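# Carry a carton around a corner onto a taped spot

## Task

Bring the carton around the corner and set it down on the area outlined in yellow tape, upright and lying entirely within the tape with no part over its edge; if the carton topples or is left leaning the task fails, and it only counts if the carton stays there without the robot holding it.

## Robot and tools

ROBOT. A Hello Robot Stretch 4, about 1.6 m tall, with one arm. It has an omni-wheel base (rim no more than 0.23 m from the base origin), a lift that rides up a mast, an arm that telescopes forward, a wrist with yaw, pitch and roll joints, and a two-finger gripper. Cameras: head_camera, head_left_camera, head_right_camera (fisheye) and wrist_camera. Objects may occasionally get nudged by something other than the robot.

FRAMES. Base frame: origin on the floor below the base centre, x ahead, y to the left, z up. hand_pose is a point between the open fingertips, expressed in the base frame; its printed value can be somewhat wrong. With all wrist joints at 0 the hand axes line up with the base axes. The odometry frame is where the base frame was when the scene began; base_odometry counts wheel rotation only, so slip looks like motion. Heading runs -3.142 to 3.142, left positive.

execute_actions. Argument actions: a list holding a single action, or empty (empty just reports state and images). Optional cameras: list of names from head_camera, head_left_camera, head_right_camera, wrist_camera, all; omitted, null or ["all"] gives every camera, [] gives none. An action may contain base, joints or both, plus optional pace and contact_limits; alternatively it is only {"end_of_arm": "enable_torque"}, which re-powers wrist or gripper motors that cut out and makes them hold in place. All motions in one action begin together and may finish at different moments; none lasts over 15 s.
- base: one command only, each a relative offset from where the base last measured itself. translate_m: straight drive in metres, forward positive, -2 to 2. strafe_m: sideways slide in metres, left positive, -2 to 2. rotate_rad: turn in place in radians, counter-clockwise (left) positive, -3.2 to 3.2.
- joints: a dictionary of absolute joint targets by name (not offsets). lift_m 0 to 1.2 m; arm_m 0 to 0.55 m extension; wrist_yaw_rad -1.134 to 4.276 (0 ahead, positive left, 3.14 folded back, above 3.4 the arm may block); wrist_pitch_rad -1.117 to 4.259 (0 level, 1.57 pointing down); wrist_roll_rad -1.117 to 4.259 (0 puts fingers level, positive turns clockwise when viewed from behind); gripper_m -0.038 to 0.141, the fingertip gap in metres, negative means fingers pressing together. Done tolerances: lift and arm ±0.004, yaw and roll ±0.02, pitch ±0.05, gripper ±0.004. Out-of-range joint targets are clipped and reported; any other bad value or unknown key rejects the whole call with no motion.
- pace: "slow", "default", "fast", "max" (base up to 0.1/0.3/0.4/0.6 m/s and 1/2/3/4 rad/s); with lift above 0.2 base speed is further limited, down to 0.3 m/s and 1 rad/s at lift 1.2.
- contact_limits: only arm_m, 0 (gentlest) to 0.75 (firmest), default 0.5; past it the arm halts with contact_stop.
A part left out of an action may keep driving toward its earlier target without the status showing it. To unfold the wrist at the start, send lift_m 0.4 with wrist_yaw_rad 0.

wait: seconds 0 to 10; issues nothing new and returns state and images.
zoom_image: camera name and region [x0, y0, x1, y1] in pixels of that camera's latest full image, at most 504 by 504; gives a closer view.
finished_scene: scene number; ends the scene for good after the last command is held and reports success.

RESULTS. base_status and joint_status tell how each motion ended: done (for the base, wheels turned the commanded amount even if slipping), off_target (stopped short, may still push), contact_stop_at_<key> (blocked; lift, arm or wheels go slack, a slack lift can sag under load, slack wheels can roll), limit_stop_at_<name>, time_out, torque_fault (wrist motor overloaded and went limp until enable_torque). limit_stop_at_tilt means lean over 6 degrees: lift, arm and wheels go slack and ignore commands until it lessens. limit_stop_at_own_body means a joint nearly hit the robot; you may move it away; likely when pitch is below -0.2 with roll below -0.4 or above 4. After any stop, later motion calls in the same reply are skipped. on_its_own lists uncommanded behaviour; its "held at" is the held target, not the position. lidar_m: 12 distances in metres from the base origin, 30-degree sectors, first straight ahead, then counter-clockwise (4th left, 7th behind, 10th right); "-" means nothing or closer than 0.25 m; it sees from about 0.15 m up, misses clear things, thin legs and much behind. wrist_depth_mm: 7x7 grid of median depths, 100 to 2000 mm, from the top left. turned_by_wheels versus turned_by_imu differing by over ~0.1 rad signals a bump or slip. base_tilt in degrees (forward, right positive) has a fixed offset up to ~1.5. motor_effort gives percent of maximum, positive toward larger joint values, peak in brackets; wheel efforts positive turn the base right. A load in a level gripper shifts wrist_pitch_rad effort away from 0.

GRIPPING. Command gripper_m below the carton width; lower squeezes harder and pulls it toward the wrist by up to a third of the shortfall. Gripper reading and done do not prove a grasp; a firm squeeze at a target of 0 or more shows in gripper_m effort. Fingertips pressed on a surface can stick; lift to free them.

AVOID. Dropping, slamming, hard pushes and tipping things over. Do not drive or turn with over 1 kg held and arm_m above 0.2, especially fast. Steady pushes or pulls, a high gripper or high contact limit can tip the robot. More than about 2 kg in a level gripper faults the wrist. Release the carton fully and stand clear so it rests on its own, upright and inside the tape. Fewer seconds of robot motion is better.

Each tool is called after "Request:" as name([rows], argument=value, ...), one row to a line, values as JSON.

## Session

Request:
execute_actions(actions=[])

Scene clock: 0.00 s.
base_odometry: x=+0.000 y=+0.000 heading=+0.000 (m, m, rad; odometry frame)
turned_by_wheels: +0.000 (rad since the last result)
turned_by_imu: +0.000 (rad since the last result)
base_tilt: forward=-0.6 right=+0.2 (deg)
lidar_m: 0.82 0.82 0.88 0.68 0.67 0.75 0.64 0.60 0.62 0.98 1.96 1.09
base_status: not commanded
joint_positions: lift_m=+0.219 arm_m=+0.001 wrist_yaw_rad=+3.223 wrist_pitch_rad=-0.014 wrist_roll_rad=+0.018 gripper_m=+0.057
joint_status: not commanded
motor_effort: lift_m=+20 arm_m=-1 wrist_yaw_rad=+2 wrist_pitch_rad=-7 wrist_roll_rad=+1 gripper_m=-2 wheel_0=+0 wheel_1=+0 wheel_2=+0 (%)
hand_pose: x=-0.1226 y=+0.0636 z=+0.4014 quat_wxyz=(-0.041, +0.006, +0.009, +0.999) (m; base frame)
wrist_depth_mm: - - 135 809 866 904 732 / - - 124 798 854 904 732 / - - 125 187 866 904 732 / - 111 136 788 854 904 741 / 185 230 750 798 854 904 750 / 191 707 732 798 196 904 741 / 190 699 750 778 854 831 750
pictures: head_camera, head_left_camera, head_right_camera, wrist_camera
camera_calibration (this result's frames):
wrist_camera: T_world_to_cam=[[-0.126284, 0.991108, -0.0419207, -0.046522], [-0.014352, -0.04408, -0.998925, 0.462038], [-0.99189, -0.125547, 0.019791, 0.101848], [0, 0, 0, 1]] pos_world=[0.101778, 0.0792617, 0.457576]
Images, in order (width x height): head_camera 420x560, head_left_camera 420x672, head_right_camera 420x672, wrist_camera 616x392.

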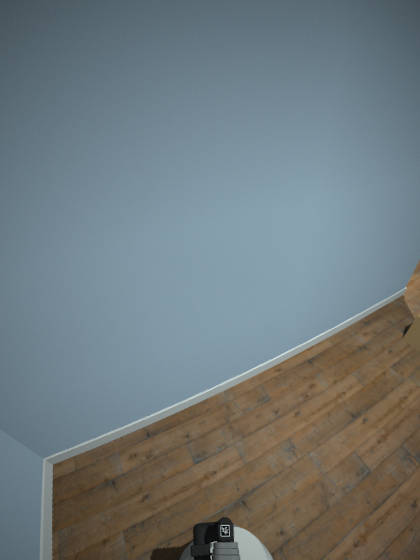

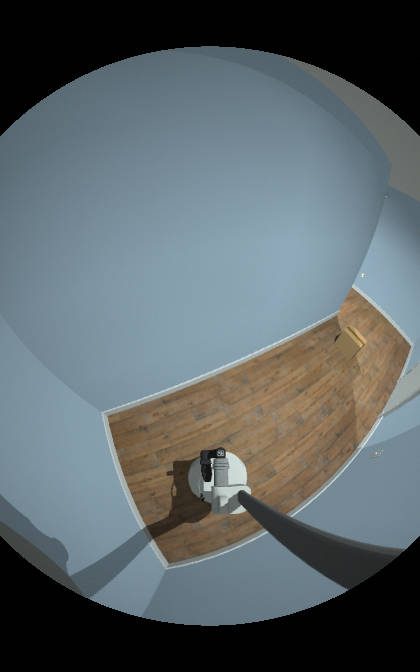

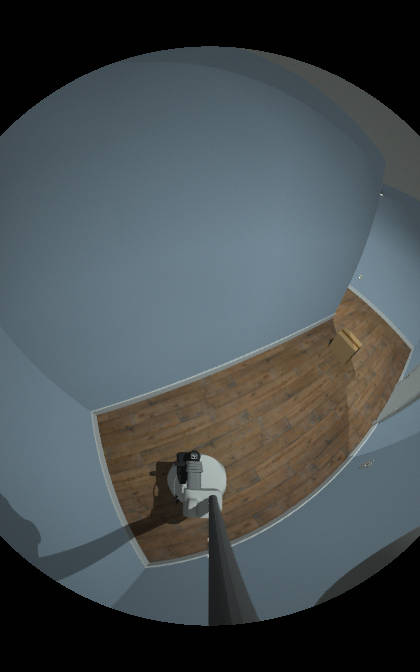

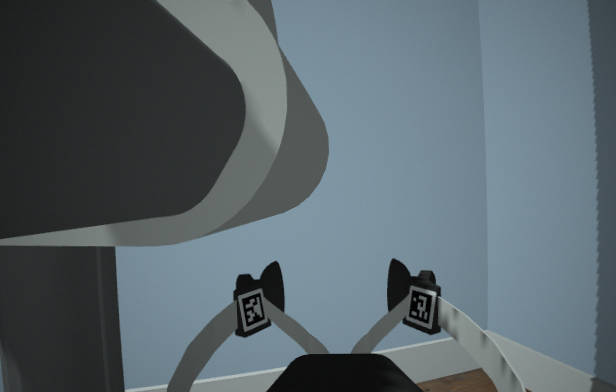

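Request:
execute_actions([
  {"base":{"rotate_rad":-1.08}},
], cameras=["head_camera"])

Request:
execute_actions([
  {"base":{"translate_m":1.0},"pace":"fast"},
], cameras=["head_camera","head_left_camera"])

Scene clock: 4.90 s.
base_odometry: x=+0.000 y=+0.000 heading=-1.080 (m, m, rad; odometry frame)
turned_by_wheels: -1.080 (rad since the last result)
turned_by_imu: -1.090 (rad since the last result)
base_tilt: forward=-0.7 right=+0.3 (deg)
lidar_m: 1.97 1.11 0.83 0.80 0.86 0.70 0.68 0.74 0.61 0.59 0.66 0.91
base_status: done
joint_positions: lift_m=+0.219 arm_m=+0.001 wrist_yaw_rad=+3.223 wrist_pitch_rad=-0.014 wrist_roll_rad=+0.018 gripper_m=+0.057
joint_status: not commanded
motor_effort: lift_m=+19(19) arm_m=-2(1) wrist_yaw_rad=+2(2) wrist_pitch_rad=-7(7) wrist_roll_rad=+1(1) gripper_m=-4(3) wheel_0=+0(5) wheel_1=+0(5) wheel_2=+0(5) (%)
hand_pose: x=-0.1226 y=+0.0636 z=+0.4014 quat_wxyz=(-0.041, +0.006, +0.009, +0.999) (m; base frame)
wrist_depth_mm: - - 135 842 798 778 741 / - - 124 820 798 759 741 / - - 125 186 798 768 741 / - 111 136 831 809 768 750 / 186 230 878 854 809 778 741 / 191 931 878 831 196 768 750 / 190 917 878 842 798 768 750
pictures: head_camera
Images, in order (width x height): head_camera 420x560.

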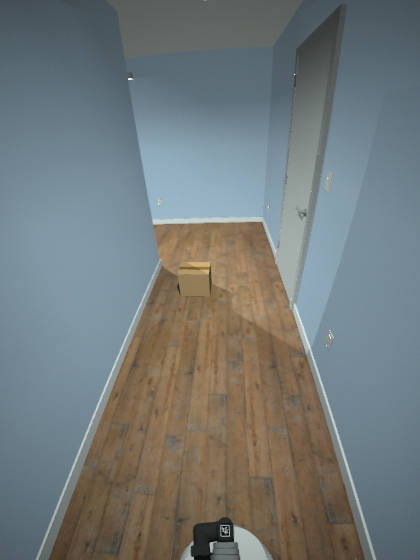

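Scene clock: 8.77 s.
base_odometry: x=+0.471 y=-0.882 heading=-1.080 (m, m, rad; odometry frame)
turned_by_wheels: +0.000 (rad since the last result)
turned_by_imu: -0.001 (rad since the last result)
base_tilt: forward=-0.7 right=+0.2 (deg)
lidar_m: 0.97 1.03 0.79 0.76 0.82 1.16 1.69 0.92 0.66 0.65 0.67 0.98
base_status: done
joint_positions: lift_m=+0.219 arm_m=+0.001 wrist_yaw_rad=+3.223 wrist_pitch_rad=-0.014 wrist_roll_rad=+0.018 gripper_m=+0.057
joint_status: not commanded
motor_effort: lift_m=+19(20) arm_m=-2(1) wrist_yaw_rad=+1(2) wrist_pitch_rad=-7(8) wrist_roll_rad=+0(0) gripper_m=-3(2) wheel_0=-1(7) wheel_1=-2(5) wheel_2=-1(11) (%)
hand_pose: x=-0.1226 y=+0.0636 z=+0.4014 quat_wxyz=(-0.041, +0.006, +0.009, +0.999) (m; base frame)
wrist_depth_mm: - - 135 1808 1756 1708 1430 / - - 124 1808 1756 1708 1464 / - - 125 186 1756 1708 1499 / - 111 137 1808 1808 1708 1537 / 186 231 1808 1863 1708 1661 1537 / 191 1182 1281 1366 196 1397 1308 / 190 946 946 976 960 891 946
pictures: head_camera, head_left_camera
Images, in order (width x height): head_camera 420x560, head_left_camera 420x672.

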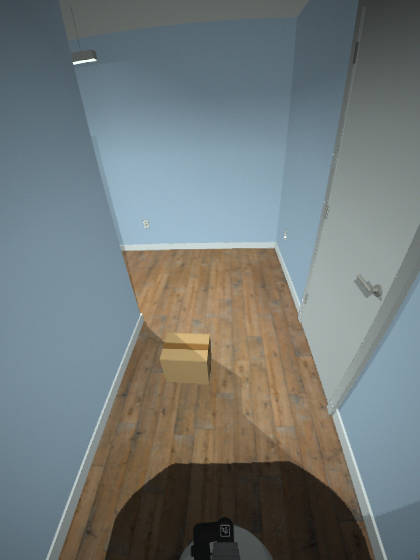

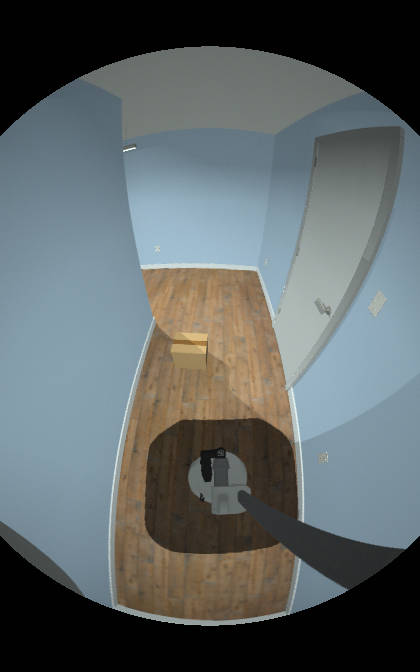

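Request:
execute_actions([
  {"base":{"strafe_m":0.18}},
], cameras=[])

Request:
execute_actions([
  {"base":{"translate_m":0.65}},
], cameras=["head_camera"])

Request:
execute_actions([
  {"base":{"translate_m":0.55},"pace":"slow"},
], cameras=["head_camera","head_left_camera"])

Scene clock: 16.67 s.
base_odometry: x=+0.630 y=-0.797 heading=-1.081 (m, m, rad; odometry frame)
turned_by_wheels: +0.000 (rad since the last result)
turned_by_imu: +0.000 (rad since the last result)
base_tilt: forward=-0.6 right=+0.3 (deg)
lidar_m: 0.96 0.82 0.61 0.58 0.61 0.90 1.66 1.16 0.84 0.81 0.88 1.19
base_status: done
joint_positions: lift_m=+0.219 arm_m=+0.001 wrist_yaw_rad=+3.223 wrist_pitch_rad=-0.014 wrist_roll_rad=+0.018 gripper_m=+0.057
joint_status: not commanded
motor_effort: lift_m=+19(19) arm_m=-2(2) wrist_yaw_rad=+2(1) wrist_pitch_rad=-7(7) wrist_roll_rad=+0(0) gripper_m=-2(1) wheel_0=+0(7) wheel_1=-2(8) wheel_2=-1(0) (%)
hand_pose: x=-0.1226 y=+0.0636 z=+0.4014 quat_wxyz=(-0.041, +0.006, +0.009, +0.999) (m; base frame)
wrist_depth_mm: - - 135 1863 1756 1661 1078 / - - 124 1756 1756 1661 1118 / - - 125 186 1756 1708 1138 / - 111 136 1808 1756 1708 1160 / 186 230 1921 1863 1808 1661 1138 / 191 1397 1255 1366 196 1366 1118 / 190 946 931 991 960 891 946
pictures: none
No camera images: the call's "cameras" was empty. Leave "cameras" out to get every camera's image.

Scene clock: 20.30 s.
base_odometry: x=+0.936 y=-1.371 heading=-1.081 (m, m, rad; odometry frame)
turned_by_wheels: +0.000 (rad since the last result)
turned_by_imu: -0.001 (rad since the last result)
base_tilt: forward=-0.5 right=+0.3 (deg)
lidar_m: 0.32 0.33 0.56 0.56 0.58 0.88 2.31 1.20 0.90 0.85 0.85 1.28
base_status: done
joint_positions: lift_m=+0.219 arm_m=+0.001 wrist_yaw_rad=+3.223 wrist_pitch_rad=-0.014 wrist_roll_rad=+0.018 gripper_m=+0.057
joint_status: not commanded
motor_effort: lift_m=+19(19) arm_m=-2(2) wrist_yaw_rad=+1(1) wrist_pitch_rad=-7(7) wrist_roll_rad=+1(1) gripper_m=+1(2) wheel_0=-1(5) wheel_1=-2(3) wheel_2=-1(8) (%)
hand_pose: x=-0.1226 y=+0.0636 z=+0.4014 quat_wxyz=(-0.041, +0.006, +0.009, +0.999) (m; base frame)
wrist_depth_mm: - - 135 - - 1808 1008 / - - 124 - - 1863 1025 / - - 125 186 - 1863 1060 / - 111 136 - - 1863 1078 / 185 230 - - - 1921 1098 / 191 1397 1281 1336 196 1366 1060 / 190 931 931 991 960 891 904
pictures: head_camera
Images, in order (width x height): head_camera 420x560.

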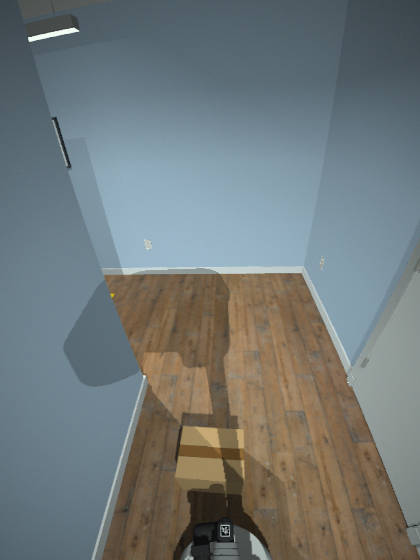

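Scene clock: 27.10 s.
base_odometry: x=+1.195 y=-1.856 heading=-1.081 (m, m, rad; odometry frame)
turned_by_wheels: +0.000 (rad since the last result)
turned_by_imu: -0.001 (rad since the last result)
base_tilt: forward=-0.6 right=+0.2 (deg)
lidar_m: 0.25 0.25 0.25 0.52 0.56 0.81 2.75 1.24 0.87 0.86 0.92 1.38
base_status: done
joint_positions: lift_m=+0.219 arm_m=+0.001 wrist_yaw_rad=+3.223 wrist_pitch_rad=-0.014 wrist_roll_rad=+0.018 gripper_m=+0.057
joint_status: not commanded
motor_effort: lift_m=+19(19) arm_m=-2(1) wrist_yaw_rad=+1(2) wrist_pitch_rad=-7(7) wrist_roll_rad=+1(1) gripper_m=-4(2) wheel_0=+4(7) wheel_1=+3(5) wheel_2=-4(7) (%)
hand_pose: x=-0.1226 y=+0.0636 z=+0.4014 quat_wxyz=(-0.041, +0.006, +0.009, +0.999) (m; base frame)
wrist_depth_mm: - - 135 - - 1661 960 / - - 124 - - 1756 976 / - - 125 186 - 1808 1008 / - 111 136 - - 1808 1025 / 186 230 - - - 1808 1025 / 191 1397 1255 1336 196 1336 1008 / 190 946 931 991 960 891 904
pictures: head_camera, head_left_camera
Images, in order (width x height): head_camera 420x560, head_left_camera 420x672.

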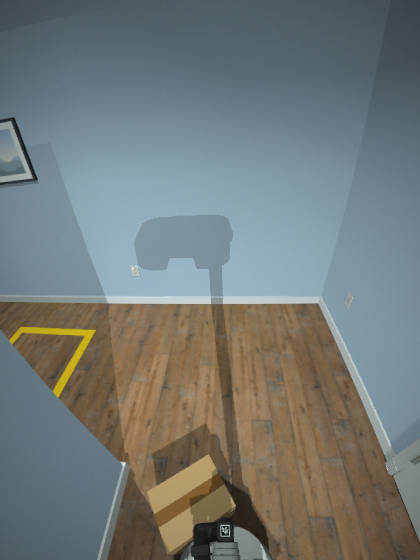

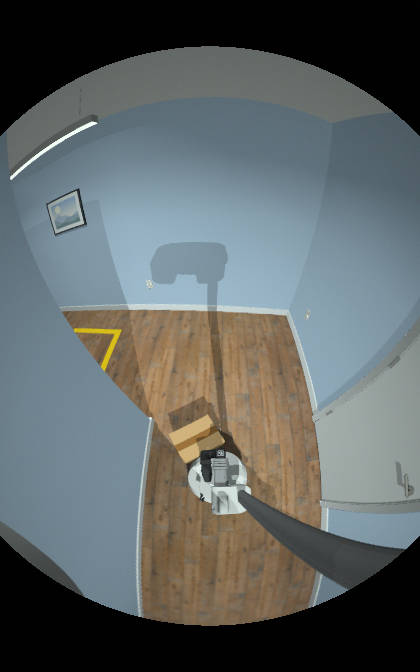

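Request:
execute_actions([
  {"base":{"translate_m":-0.05}},
], cameras=[])

Request:
execute_actions([
  {"base":{"strafe_m":0.12}},
], cameras=[])

Request:
execute_actions([
  {"base":{"translate_m":0.4},"pace":"slow"},
], cameras=["head_camera","head_left_camera"])

Scene clock: 34.10 s.
base_odometry: x=+1.172 y=-1.812 heading=-1.081 (m, m, rad; odometry frame)
turned_by_wheels: +0.000 (rad since the last result)
turned_by_imu: -0.001 (rad since the last result)
base_tilt: forward=-0.5 right=+0.1 (deg)
lidar_m: 0.25 0.25 0.26 0.53 0.56 0.83 2.77 1.25 0.89 0.82 0.87 1.37
base_status: done
joint_positions: lift_m=+0.219 arm_m=+0.001 wrist_yaw_rad=+3.223 wrist_pitch_rad=-0.014 wrist_roll_rad=+0.018 gripper_m=+0.057
joint_status: not commanded
motor_effort: lift_m=+19(19) arm_m=-1(1) wrist_yaw_rad=+1(1) wrist_pitch_rad=-7(7) wrist_roll_rad=+0(1) gripper_m=-1(3) wheel_0=+0(6) wheel_1=+0(6) wheel_2=-1(8) (%)
hand_pose: x=-0.1226 y=+0.0636 z=+0.4014 quat_wxyz=(-0.041, +0.006, +0.009, +0.999) (m; base frame)
wrist_depth_mm: - - 135 - - 1756 991 / - - 124 - - 1808 991 / - - 125 187 - 1808 1025 / - 111 136 - - 1863 1025 / 185 230 - - - 1863 1042 / 191 1397 1281 1366 196 1336 1025 / 190 931 931 976 960 891 917
pictures: none
No camera images: the call's "cameras" was empty. Leave "cameras" out to get every camera's image.

Scene clock: 35.67 s.
base_odometry: x=+1.277 y=-1.755 heading=-1.081 (m, m, rad; odometry frame)
turned_by_wheels: +0.000 (rad since the last result)
turned_by_imu: +0.000 (rad since the last result)
base_tilt: forward=-0.7 right=+0.1 (deg)
lidar_m: 0.25 0.25 0.44 0.41 0.45 0.65 2.28 1.41 1.01 0.97 1.04 0.28
base_status: done
joint_positions: lift_m=+0.219 arm_m=+0.001 wrist_yaw_rad=+3.223 wrist_pitch_rad=-0.014 wrist_roll_rad=+0.018 gripper_m=+0.057
joint_status: not commanded
motor_effort: lift_m=+19(19) arm_m=-2(1) wrist_yaw_rad=+1(1) wrist_pitch_rad=-7(7) wrist_roll_rad=+0(0) gripper_m=-3(1) wheel_0=-2(7) wheel_1=+0(6) wheel_2=-2(1) (%)
hand_pose: x=-0.1226 y=+0.0636 z=+0.4014 quat_wxyz=(-0.041, +0.006, +0.009, +0.999) (m; base frame)
wrist_depth_mm: - - 135 - - 1308 750 / - - 124 - - 1366 759 / - - 125 186 - 1366 768 / - 111 136 - - 1430 778 / 185 230 - - - 1430 778 / 191 1366 1281 1336 196 1182 778 / 190 931 946 1008 976 904 768
pictures: none
No camera images: the call's "cameras" was empty. Leave "cameras" out to get every camera's image.

Scene clock: 40.93 s.
base_odometry: x=+1.466 y=-2.108 heading=-1.081 (m, m, rad; odometry frame)
turned_by_wheels: +0.000 (rad since the last result)
turned_by_imu: -0.001 (rad since the last result)
base_tilt: forward=-0.6 right=+0.3 (deg)
lidar_m: 0.25 0.25 0.27 0.39 0.40 0.61 2.12 1.42 1.04 0.99 1.08 1.54
base_status: done
joint_positions: lift_m=+0.219 arm_m=+0.001 wrist_yaw_rad=+3.223 wrist_pitch_rad=-0.014 wrist_roll_rad=+0.018 gripper_m=+0.057
joint_status: not commanded
motor_effort: lift_m=+20(19) arm_m=-1(2) wrist_yaw_rad=+2(1) wrist_pitch_rad=-8(7) wrist_roll_rad=+0(2) gripper_m=-4(1) wheel_0=+5(9) wheel_1=+4(7) wheel_2=-5(9) (%)
hand_pose: x=-0.1226 y=+0.0636 z=+0.4014 quat_wxyz=(-0.041, +0.006, +0.009, +0.999) (m; base frame)
wrist_depth_mm: - - 135 - - 1229 723 / - - 124 - - 1281 707 / - - 125 186 - 1308 723 / - 111 137 - - 1308 732 / 186 231 - - - 1336 741 / 191 1366 1255 1366 196 1138 741 / 190 946 960 991 976 891 750
pictures: head_camera, head_left_camera
Images, in order (width x height): head_camera 420x560, head_left_camera 420x672.

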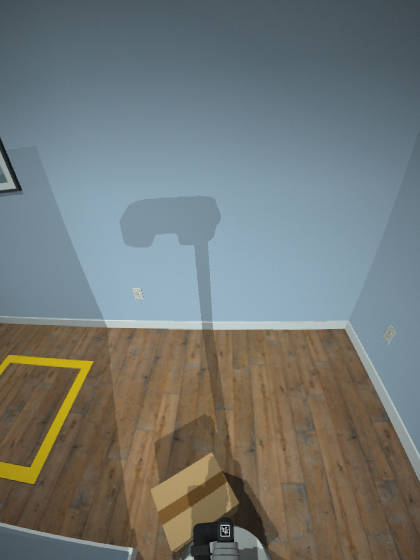

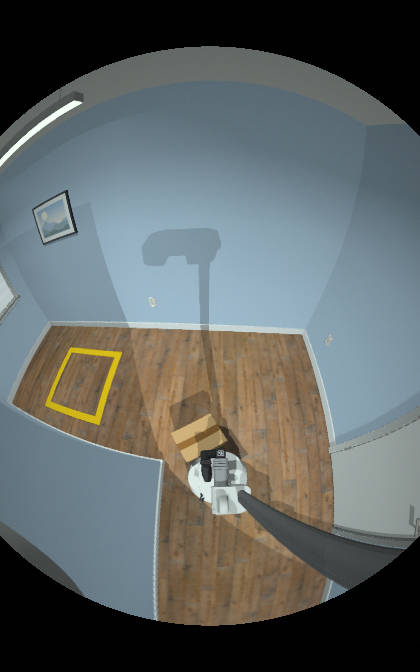

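Request:
execute_actions([
  {"base":{"translate_m":0.2},"pace":"slow"},
], cameras=[])

Request:
execute_actions([
  {"base":{"rotate_rad":0.9},"pace":"slow"},
], cameras=["head_camera","head_left_camera"])

Scene clock: 48.10 s.
base_odometry: x=+1.560 y=-2.284 heading=-1.080 (m, m, rad; odometry frame)
turned_by_wheels: +0.000 (rad since the last result)
turned_by_imu: -0.001 (rad since the last result)
base_tilt: forward=-0.6 right=+0.2 (deg)
lidar_m: 0.25 0.25 0.25 0.39 0.40 0.60 2.09 1.41 1.04 1.02 1.08 1.34
base_status: done
joint_positions: lift_m=+0.219 arm_m=+0.001 wrist_yaw_rad=+3.223 wrist_pitch_rad=-0.014 wrist_roll_rad=+0.018 gripper_m=+0.057
joint_status: not commanded
motor_effort: lift_m=+19(19) arm_m=-2(1) wrist_yaw_rad=+2(1) wrist_pitch_rad=-8(8) wrist_roll_rad=+1(0) gripper_m=-2(2) wheel_0=+4(9) wheel_1=+3(6) wheel_2=-2(11) (%)
hand_pose: x=-0.1226 y=+0.0636 z=+0.4014 quat_wxyz=(-0.041, +0.006, +0.009, +0.999) (m; base frame)
wrist_depth_mm: - - 135 - - 1182 707 / - - 124 - - 1229 699 / - - 125 186 - 1281 707 / - 111 137 - - 1281 715 / 185 230 - - - 1281 715 / 191 1397 1255 1366 196 1118 715 / 190 946 931 991 960 878 732
pictures: none
No camera images: the call's "cameras" was empty. Leave "cameras" out to get every camera's image.

Scene clock: 50.27 s.
base_odometry: x=+1.560 y=-2.284 heading=-0.180 (m, m, rad; odometry frame)
turned_by_wheels: +0.900 (rad since the last result)
turned_by_imu: +0.907 (rad since the last result)
base_tilt: forward=-0.7 right=+0.2 (deg)
lidar_m: 0.25 0.25 0.40 0.53 1.18 1.66 1.10 1.00 1.04 1.37 0.25 0.25
base_status: done
joint_positions: lift_m=+0.219 arm_m=+0.001 wrist_yaw_rad=+3.223 wrist_pitch_rad=-0.014 wrist_roll_rad=+0.018 gripper_m=+0.057
joint_status: not commanded
motor_effort: lift_m=+19(19) arm_m=-1(2) wrist_yaw_rad=+2(2) wrist_pitch_rad=-6(7) wrist_roll_rad=+0(0) gripper_m=-1(1) wheel_0=-1(7) wheel_1=-1(1) wheel_2=+0(7) (%)
hand_pose: x=-0.1226 y=+0.0636 z=+0.4014 quat_wxyz=(-0.041, +0.006, +0.009, +0.999) (m; base frame)
wrist_depth_mm: - - 135 1336 1576 1808 - / - - 124 1336 1537 1756 - / - - 125 186 1537 1756 - / - 111 136 1308 1537 1756 - / 186 230 1205 1366 1464 1808 - / 191 1078 1118 1308 196 1366 1336 / 190 931 931 991 976 904 946
pictures: head_camera, head_left_camera
Images, in order (width x height): head_camera 420x560, head_left_camera 420x672.

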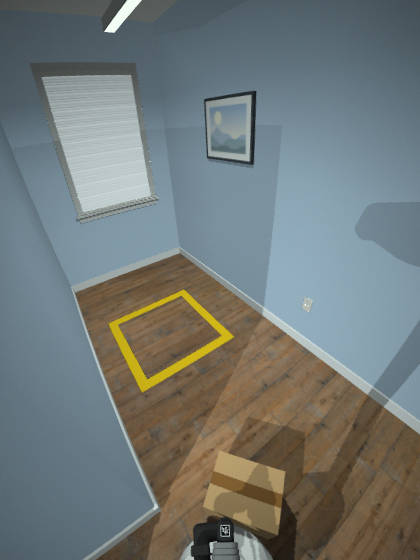

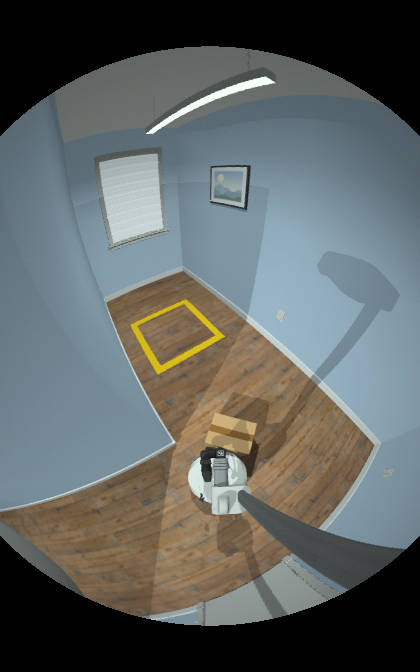

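Request:
execute_actions([
  {"base":{"translate_m":-0.06}},
], cameras=[])

Request:
execute_actions([
  {"base":{"strafe_m":-0.2}},
], cameras=[])

Request:
execute_actions([
  {"base":{"translate_m":0.3},"pace":"slow"},
], cameras=["head_camera","head_left_camera"])

Scene clock: 55.83 s.
base_odometry: x=+1.501 y=-2.273 heading=-0.180 (m, m, rad; odometry frame)
turned_by_wheels: +0.000 (rad since the last result)
turned_by_imu: -0.001 (rad since the last result)
base_tilt: forward=-0.7 right=+0.2 (deg)
lidar_m: 0.25 0.30 0.44 0.59 1.31 1.57 1.05 0.96 1.00 1.30 1.32 0.25
base_status: done
joint_positions: lift_m=+0.219 arm_m=+0.001 wrist_yaw_rad=+3.223 wrist_pitch_rad=-0.014 wrist_roll_rad=+0.018 gripper_m=+0.057
joint_status: not commanded
motor_effort: lift_m=+19(19) arm_m=-2(1) wrist_yaw_rad=+1(2) wrist_pitch_rad=-7(6) wrist_roll_rad=+1(0) gripper_m=-1(3) wheel_0=-1(5) wheel_1=+0(4) wheel_2=-1(5) (%)
hand_pose: x=-0.1226 y=+0.0636 z=+0.4014 quat_wxyz=(-0.041, +0.006, +0.009, +0.999) (m; base frame)
wrist_depth_mm: - - 135 1281 1464 1708 - / - - 124 1281 1499 1708 - / - - 125 186 1464 1708 - / - 111 137 1255 1464 1756 - / 186 231 1138 1281 1397 1708 1921 / 191 1025 1098 1255 197 1366 1336 / 190 931 931 1008 976 891 946
pictures: none
No camera images: the call's "cameras" was empty. Leave "cameras" out to get every camera's image.

Scene clock: 57.77 s.
base_odometry: x=+1.465 y=-2.470 heading=-0.180 (m, m, rad; odometry frame)
turned_by_wheels: +0.000 (rad since the last result)
turned_by_imu: -0.001 (rad since the last result)
base_tilt: forward=-0.6 right=+0.3 (deg)
lidar_m: 0.25 0.25 0.61 0.73 1.64 1.35 0.92 0.86 0.89 1.12 1.16 1.20
base_status: done
joint_positions: lift_m=+0.219 arm_m=+0.001 wrist_yaw_rad=+3.223 wrist_pitch_rad=-0.014 wrist_roll_rad=+0.018 gripper_m=+0.057
joint_status: not commanded
motor_effort: lift_m=+19(19) arm_m=-2(2) wrist_yaw_rad=+2(1) wrist_pitch_rad=-6(7) wrist_roll_rad=+1(1) gripper_m=-2(0) wheel_0=-1(7) wheel_1=+2(7) wheel_2=+0(2) (%)
hand_pose: x=-0.1226 y=+0.0636 z=+0.4014 quat_wxyz=(-0.041, +0.006, +0.009, +0.999) (m; base frame)
wrist_depth_mm: - - 135 1160 1281 1576 1808 / - - 124 1160 1281 1537 1808 / - - 125 186 1308 1537 1808 / - 111 137 1138 1308 1499 1808 / 186 230 1025 1138 1281 1576 1863 / 191 931 976 1138 196 1366 1308 / 190 917 931 991 960 891 946
pictures: none
No camera images: the call's "cameras" was empty. Leave "cameras" out to get every camera's image.

Scene clock: 62.03 s.
base_odometry: x=+1.760 y=-2.524 heading=-0.180 (m, m, rad; odometry frame)
turned_by_wheels: +0.000 (rad since the last result)
turned_by_imu: -0.001 (rad since the last result)
base_tilt: forward=-0.5 right=+0.3 (deg)
lidar_m: 0.25 0.25 0.25 0.50 0.95 1.77 1.17 1.10 1.15 1.08 0.99 1.01
base_status: done
joint_positions: lift_m=+0.219 arm_m=+0.001 wrist_yaw_rad=+3.223 wrist_pitch_rad=-0.014 wrist_roll_rad=+0.018 gripper_m=+0.057
joint_status: not commanded
motor_effort: lift_m=+19(19) arm_m=-2(1) wrist_yaw_rad=+2(2) wrist_pitch_rad=-6(7) wrist_roll_rad=+1(0) gripper_m=-4(3) wheel_0=+5(8) wheel_1=+2(8) wheel_2=-3(9) (%)
hand_pose: x=-0.1226 y=+0.0636 z=+0.4014 quat_wxyz=(-0.041, +0.006, +0.009, +0.999) (m; base frame)
wrist_depth_mm: - - 135 1397 1618 1921 - / - - 124 1430 1618 1863 - / - - 125 186 1618 1921 - / - 111 137 1397 1618 1921 - / 185 231 1281 1397 1618 1921 - / 191 1160 1205 1366 196 1397 1336 / 189 946 931 991 976 878 946
pictures: head_camera, head_left_camera
Images, in order (width x height): head_camera 420x560, head_left_camera 420x672.

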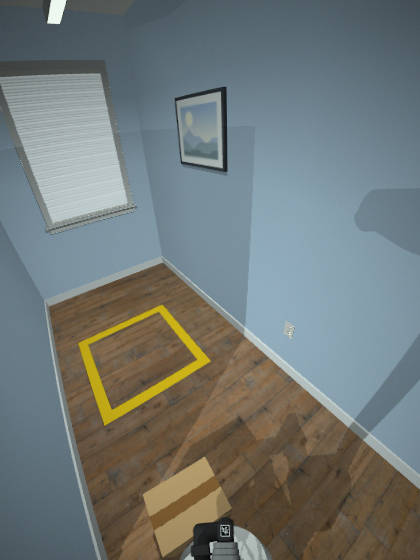

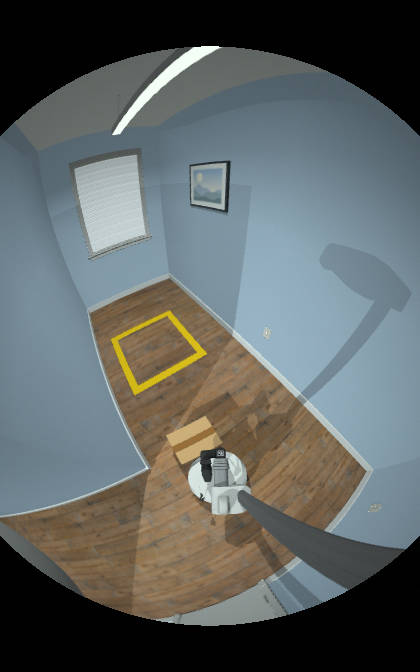

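Request:
execute_actions([
  {"base":{"rotate_rad":0.47},"pace":"slow"},
], cameras=["head_camera"])

Request:
execute_actions([
  {"base":{"translate_m":0.35},"pace":"slow"},
], cameras=["head_camera"])

Scene clock: 67.50 s.
base_odometry: x=+1.760 y=-2.524 heading=+0.290 (m, m, rad; odometry frame)
turned_by_wheels: +0.470 (rad since the last result)
turned_by_imu: +0.473 (rad since the last result)
base_tilt: forward=-0.4 right=+0.1 (deg)
lidar_m: 0.25 0.25 0.52 0.84 1.93 1.21 1.10 1.11 1.09 0.98 0.99 0.25
base_status: done
joint_positions: lift_m=+0.219 arm_m=+0.001 wrist_yaw_rad=+3.223 wrist_pitch_rad=-0.014 wrist_roll_rad=+0.018 gripper_m=+0.057
joint_status: not commanded
motor_effort: lift_m=+19(19) arm_m=-2(2) wrist_yaw_rad=+1(2) wrist_pitch_rad=-7(6) wrist_roll_rad=+0(0) gripper_m=-3(1) wheel_0=-1(6) wheel_1=+1(3) wheel_2=-4(7) (%)
hand_pose: x=-0.1226 y=+0.0636 z=+0.4014 quat_wxyz=(-0.041, +0.006, +0.009, +0.999) (m; base frame)
wrist_depth_mm: - - 135 1255 1229 1229 1255 / - - 124 1255 1229 1255 1229 / - - 125 186 1255 1255 1255 / - 111 136 1255 1255 1229 1229 / 186 230 1255 1255 1255 1229 1281 / 191 1255 1255 1255 196 1229 1255 / 190 931 931 1008 976 878 931
pictures: head_camera
Images, in order (width x height): head_camera 420x560.

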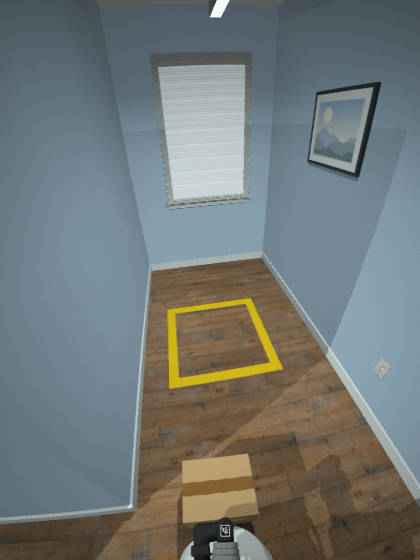

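Scene clock: 72.27 s.
base_odometry: x=+2.095 y=-2.424 heading=+0.290 (m, m, rad; odometry frame)
turned_by_wheels: +0.000 (rad since the last result)
turned_by_imu: +0.000 (rad since the last result)
base_tilt: forward=-0.7 right=+0.2 (deg)
lidar_m: 0.25 0.25 0.49 0.43 2.54 1.60 1.44 1.45 1.05 0.94 0.95 0.25
base_status: done
joint_positions: lift_m=+0.219 arm_m=+0.001 wrist_yaw_rad=+3.223 wrist_pitch_rad=-0.014 wrist_roll_rad=+0.018 gripper_m=+0.057
joint_status: not commanded
motor_effort: lift_m=+19(19) arm_m=-2(1) wrist_yaw_rad=+2(2) wrist_pitch_rad=-8(8) wrist_roll_rad=+1(0) gripper_m=-2(1) wheel_0=+8(12) wheel_1=+3(6) wheel_2=-5(8) (%)
hand_pose: x=-0.1226 y=+0.0636 z=+0.4014 quat_wxyz=(-0.041, +0.006, +0.009, +0.999) (m; base frame)
wrist_depth_mm: - - 135 1576 1618 1576 1618 / - - 124 1618 1576 1537 1576 / - - 125 186 1576 1576 1618 / - 111 136 1576 1576 1618 1576 / 186 230 1618 1618 1661 1618 1576 / 191 1366 1255 1336 196 1366 1336 / 190 946 931 1008 976 891 931
pictures: head_camera
Images, in order (width x height): head_camera 420x560.

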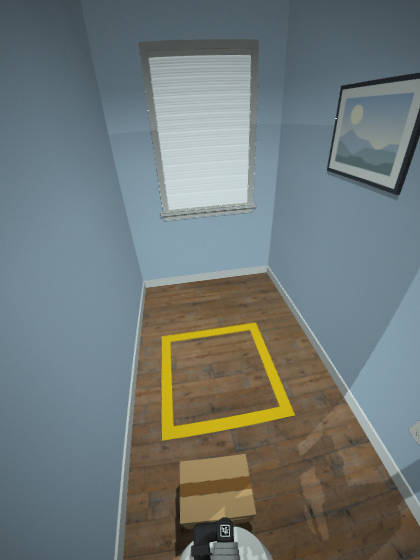

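Slight left drift; compensate.

Request:
execute_actions([
  {"base":{"strafe_m":0.035},"pace":"slow"},
], cameras=[])

Request:
execute_actions([
  {"base":{"translate_m":0.35},"pace":"slow"},
], cameras=["head_camera"])

Scene clock: 75.90 s.
base_odometry: x=+2.085 y=-2.390 heading=+0.290 (m, m, rad; odometry frame)
turned_by_wheels: +0.000 (rad since the last result)
turned_by_imu: -0.001 (rad since the last result)
base_tilt: forward=-0.7 right=+0.2 (deg)
lidar_m: 0.25 0.25 0.43 0.38 2.53 1.57 1.45 1.48 1.07 0.96 0.98 0.25
base_status: done
joint_positions: lift_m=+0.219 arm_m=+0.001 wrist_yaw_rad=+3.223 wrist_pitch_rad=-0.014 wrist_roll_rad=+0.018 gripper_m=+0.057
joint_status: not commanded
motor_effort: lift_m=+19(19) arm_m=-1(2) wrist_yaw_rad=+2(1) wrist_pitch_rad=-8(8) wrist_roll_rad=+0(0) gripper_m=-4(5) wheel_0=-2(6) wheel_1=+3(8) wheel_2=-4(4) (%)
hand_pose: x=-0.1226 y=+0.0636 z=+0.4014 quat_wxyz=(-0.041, +0.006, +0.009, +0.999) (m; base frame)
wrist_depth_mm: - - 135 1618 1618 1537 1618 / - - 124 1618 1576 1618 1576 / - - 125 186 1618 1618 1576 / - 111 136 1618 1576 1618 1576 / 186 230 1576 1618 1576 1576 1618 / 191 1397 1281 1366 196 1366 1336 / 190 946 946 991 960 891 946
pictures: none
No camera images: the call's "cameras" was empty. Leave "cameras" out to get every camera's image.

Scene clock: 80.67 s.
base_odometry: x=+2.420 y=-2.290 heading=+0.290 (m, m, rad; odometry frame)
turned_by_wheels: +0.000 (rad since the last result)
turned_by_imu: -0.001 (rad since the last result)
base_tilt: forward=-0.5 right=+0.3 (deg)
lidar_m: 0.25 0.25 0.50 0.45 0.47 1.97 1.80 1.61 1.02 0.92 0.92 0.25
base_status: done
joint_positions: lift_m=+0.219 arm_m=+0.001 wrist_yaw_rad=+3.223 wrist_pitch_rad=-0.014 wrist_roll_rad=+0.018 gripper_m=+0.057
joint_status: not commanded
motor_effort: lift_m=+19(19) arm_m=-2(2) wrist_yaw_rad=+1(2) wrist_pitch_rad=-7(7) wrist_roll_rad=+1(1) gripper_m=-1(2) wheel_0=+2(12) wheel_1=+1(4) wheel_2=-4(10) (%)
hand_pose: x=-0.1226 y=+0.0636 z=+0.4014 quat_wxyz=(-0.041, +0.006, +0.009, +0.999) (m; base frame)
wrist_depth_mm: - - 135 1983 1921 1921 1983 / - - 124 1921 1921 1983 1921 / - - 125 186 1921 1921 1983 / - 111 137 1921 1983 1921 1921 / 186 231 1921 1921 1921 1921 1983 / 191 1366 1229 1336 197 1366 1366 / 190 931 917 1008 976 891 946
pictures: head_camera
Images, in order (width x height): head_camera 420x560.

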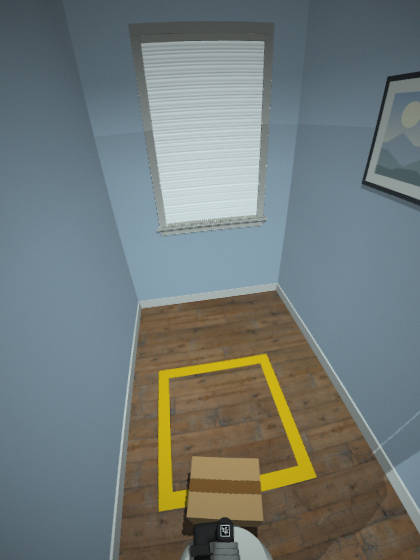

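Request:
execute_actions([
  {"base":{"translate_m":0.34},"pace":"slow"},
], cameras=[])

Request:
execute_actions([
  {"base":{"translate_m":-0.3}},
], cameras=["head_camera"])

Scene clock: 88.57 s.
base_odometry: x=+2.746 y=-2.193 heading=+0.290 (m, m, rad; odometry frame)
turned_by_wheels: +0.000 (rad since the last result)
turned_by_imu: -0.002 (rad since the last result)
base_tilt: forward=-0.6 right=+0.2 (deg)
lidar_m: 0.25 0.25 0.54 0.50 0.50 0.64 2.13 1.55 0.96 0.85 0.85 0.25
base_status: done
joint_positions: lift_m=+0.219 arm_m=+0.001 wrist_yaw_rad=+3.223 wrist_pitch_rad=-0.014 wrist_roll_rad=+0.018 gripper_m=+0.057
joint_status: not commanded
motor_effort: lift_m=+19(19) arm_m=-2(2) wrist_yaw_rad=+2(2) wrist_pitch_rad=-7(9) wrist_roll_rad=+1(0) gripper_m=-4(2) wheel_0=+2(5) wheel_1=+1(6) wheel_2=-4(11) (%)
hand_pose: x=-0.1226 y=+0.0636 z=+0.4014 quat_wxyz=(-0.041, +0.006, +0.009, +0.999) (m; base frame)
wrist_depth_mm: - - 135 - - - 691 / - - 124 - - - 676 / - - 125 186 - - 691 / - 111 137 - - - 699 / 185 230 - - - - 699 / 191 1366 1255 1308 196 1397 699 / 190 946 946 1008 976 831 715
pictures: none
No camera images: the call's "cameras" was empty. Leave "cameras" out to get every camera's image.

Scene clock: 91.03 s.
base_odometry: x=+2.458 y=-2.279 heading=+0.290 (m, m, rad; odometry frame)
turned_by_wheels: +0.000 (rad since the last result)
turned_by_imu: +0.000 (rad since the last result)
base_tilt: forward=-0.7 right=+0.2 (deg)
lidar_m: 0.47 0.54 0.51 0.45 0.47 0.59 1.84 1.64 1.01 0.91 0.91 0.51
base_status: done
joint_positions: lift_m=+0.219 arm_m=+0.001 wrist_yaw_rad=+3.223 wrist_pitch_rad=-0.014 wrist_roll_rad=+0.018 gripper_m=+0.057
joint_status: not commanded
motor_effort: lift_m=+19(19) arm_m=-1(2) wrist_yaw_rad=+1(2) wrist_pitch_rad=-7(7) wrist_roll_rad=+0(1) gripper_m=-3(4) wheel_0=+1(4) wheel_1=+2(6) wheel_2=-1(8) (%)
hand_pose: x=-0.1226 y=+0.0636 z=+0.4014 quat_wxyz=(-0.041, +0.006, +0.009, +0.999) (m; base frame)
wrist_depth_mm: - - 135 1983 - 1983 1983 / - - 124 1983 1983 - 1983 / - - 125 186 - 1983 - / - 111 136 1983 1983 1983 - / 186 230 - 1983 1983 1921 1983 / 191 1366 1255 1336 196 1366 1308 / 190 946 946 1008 976 878 931
pictures: head_camera
Images, in order (width x height): head_camera 420x560.

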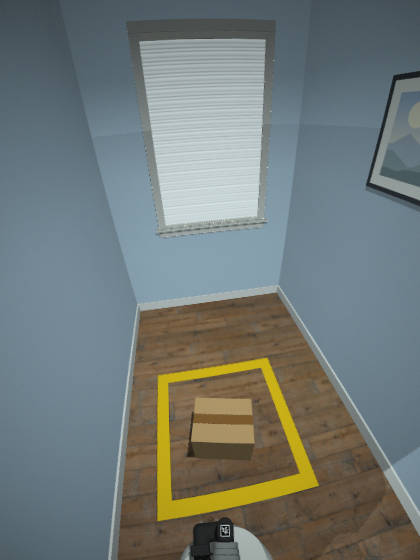

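Request:
finished_scene(scene=2)

The scene is finished: the task was done.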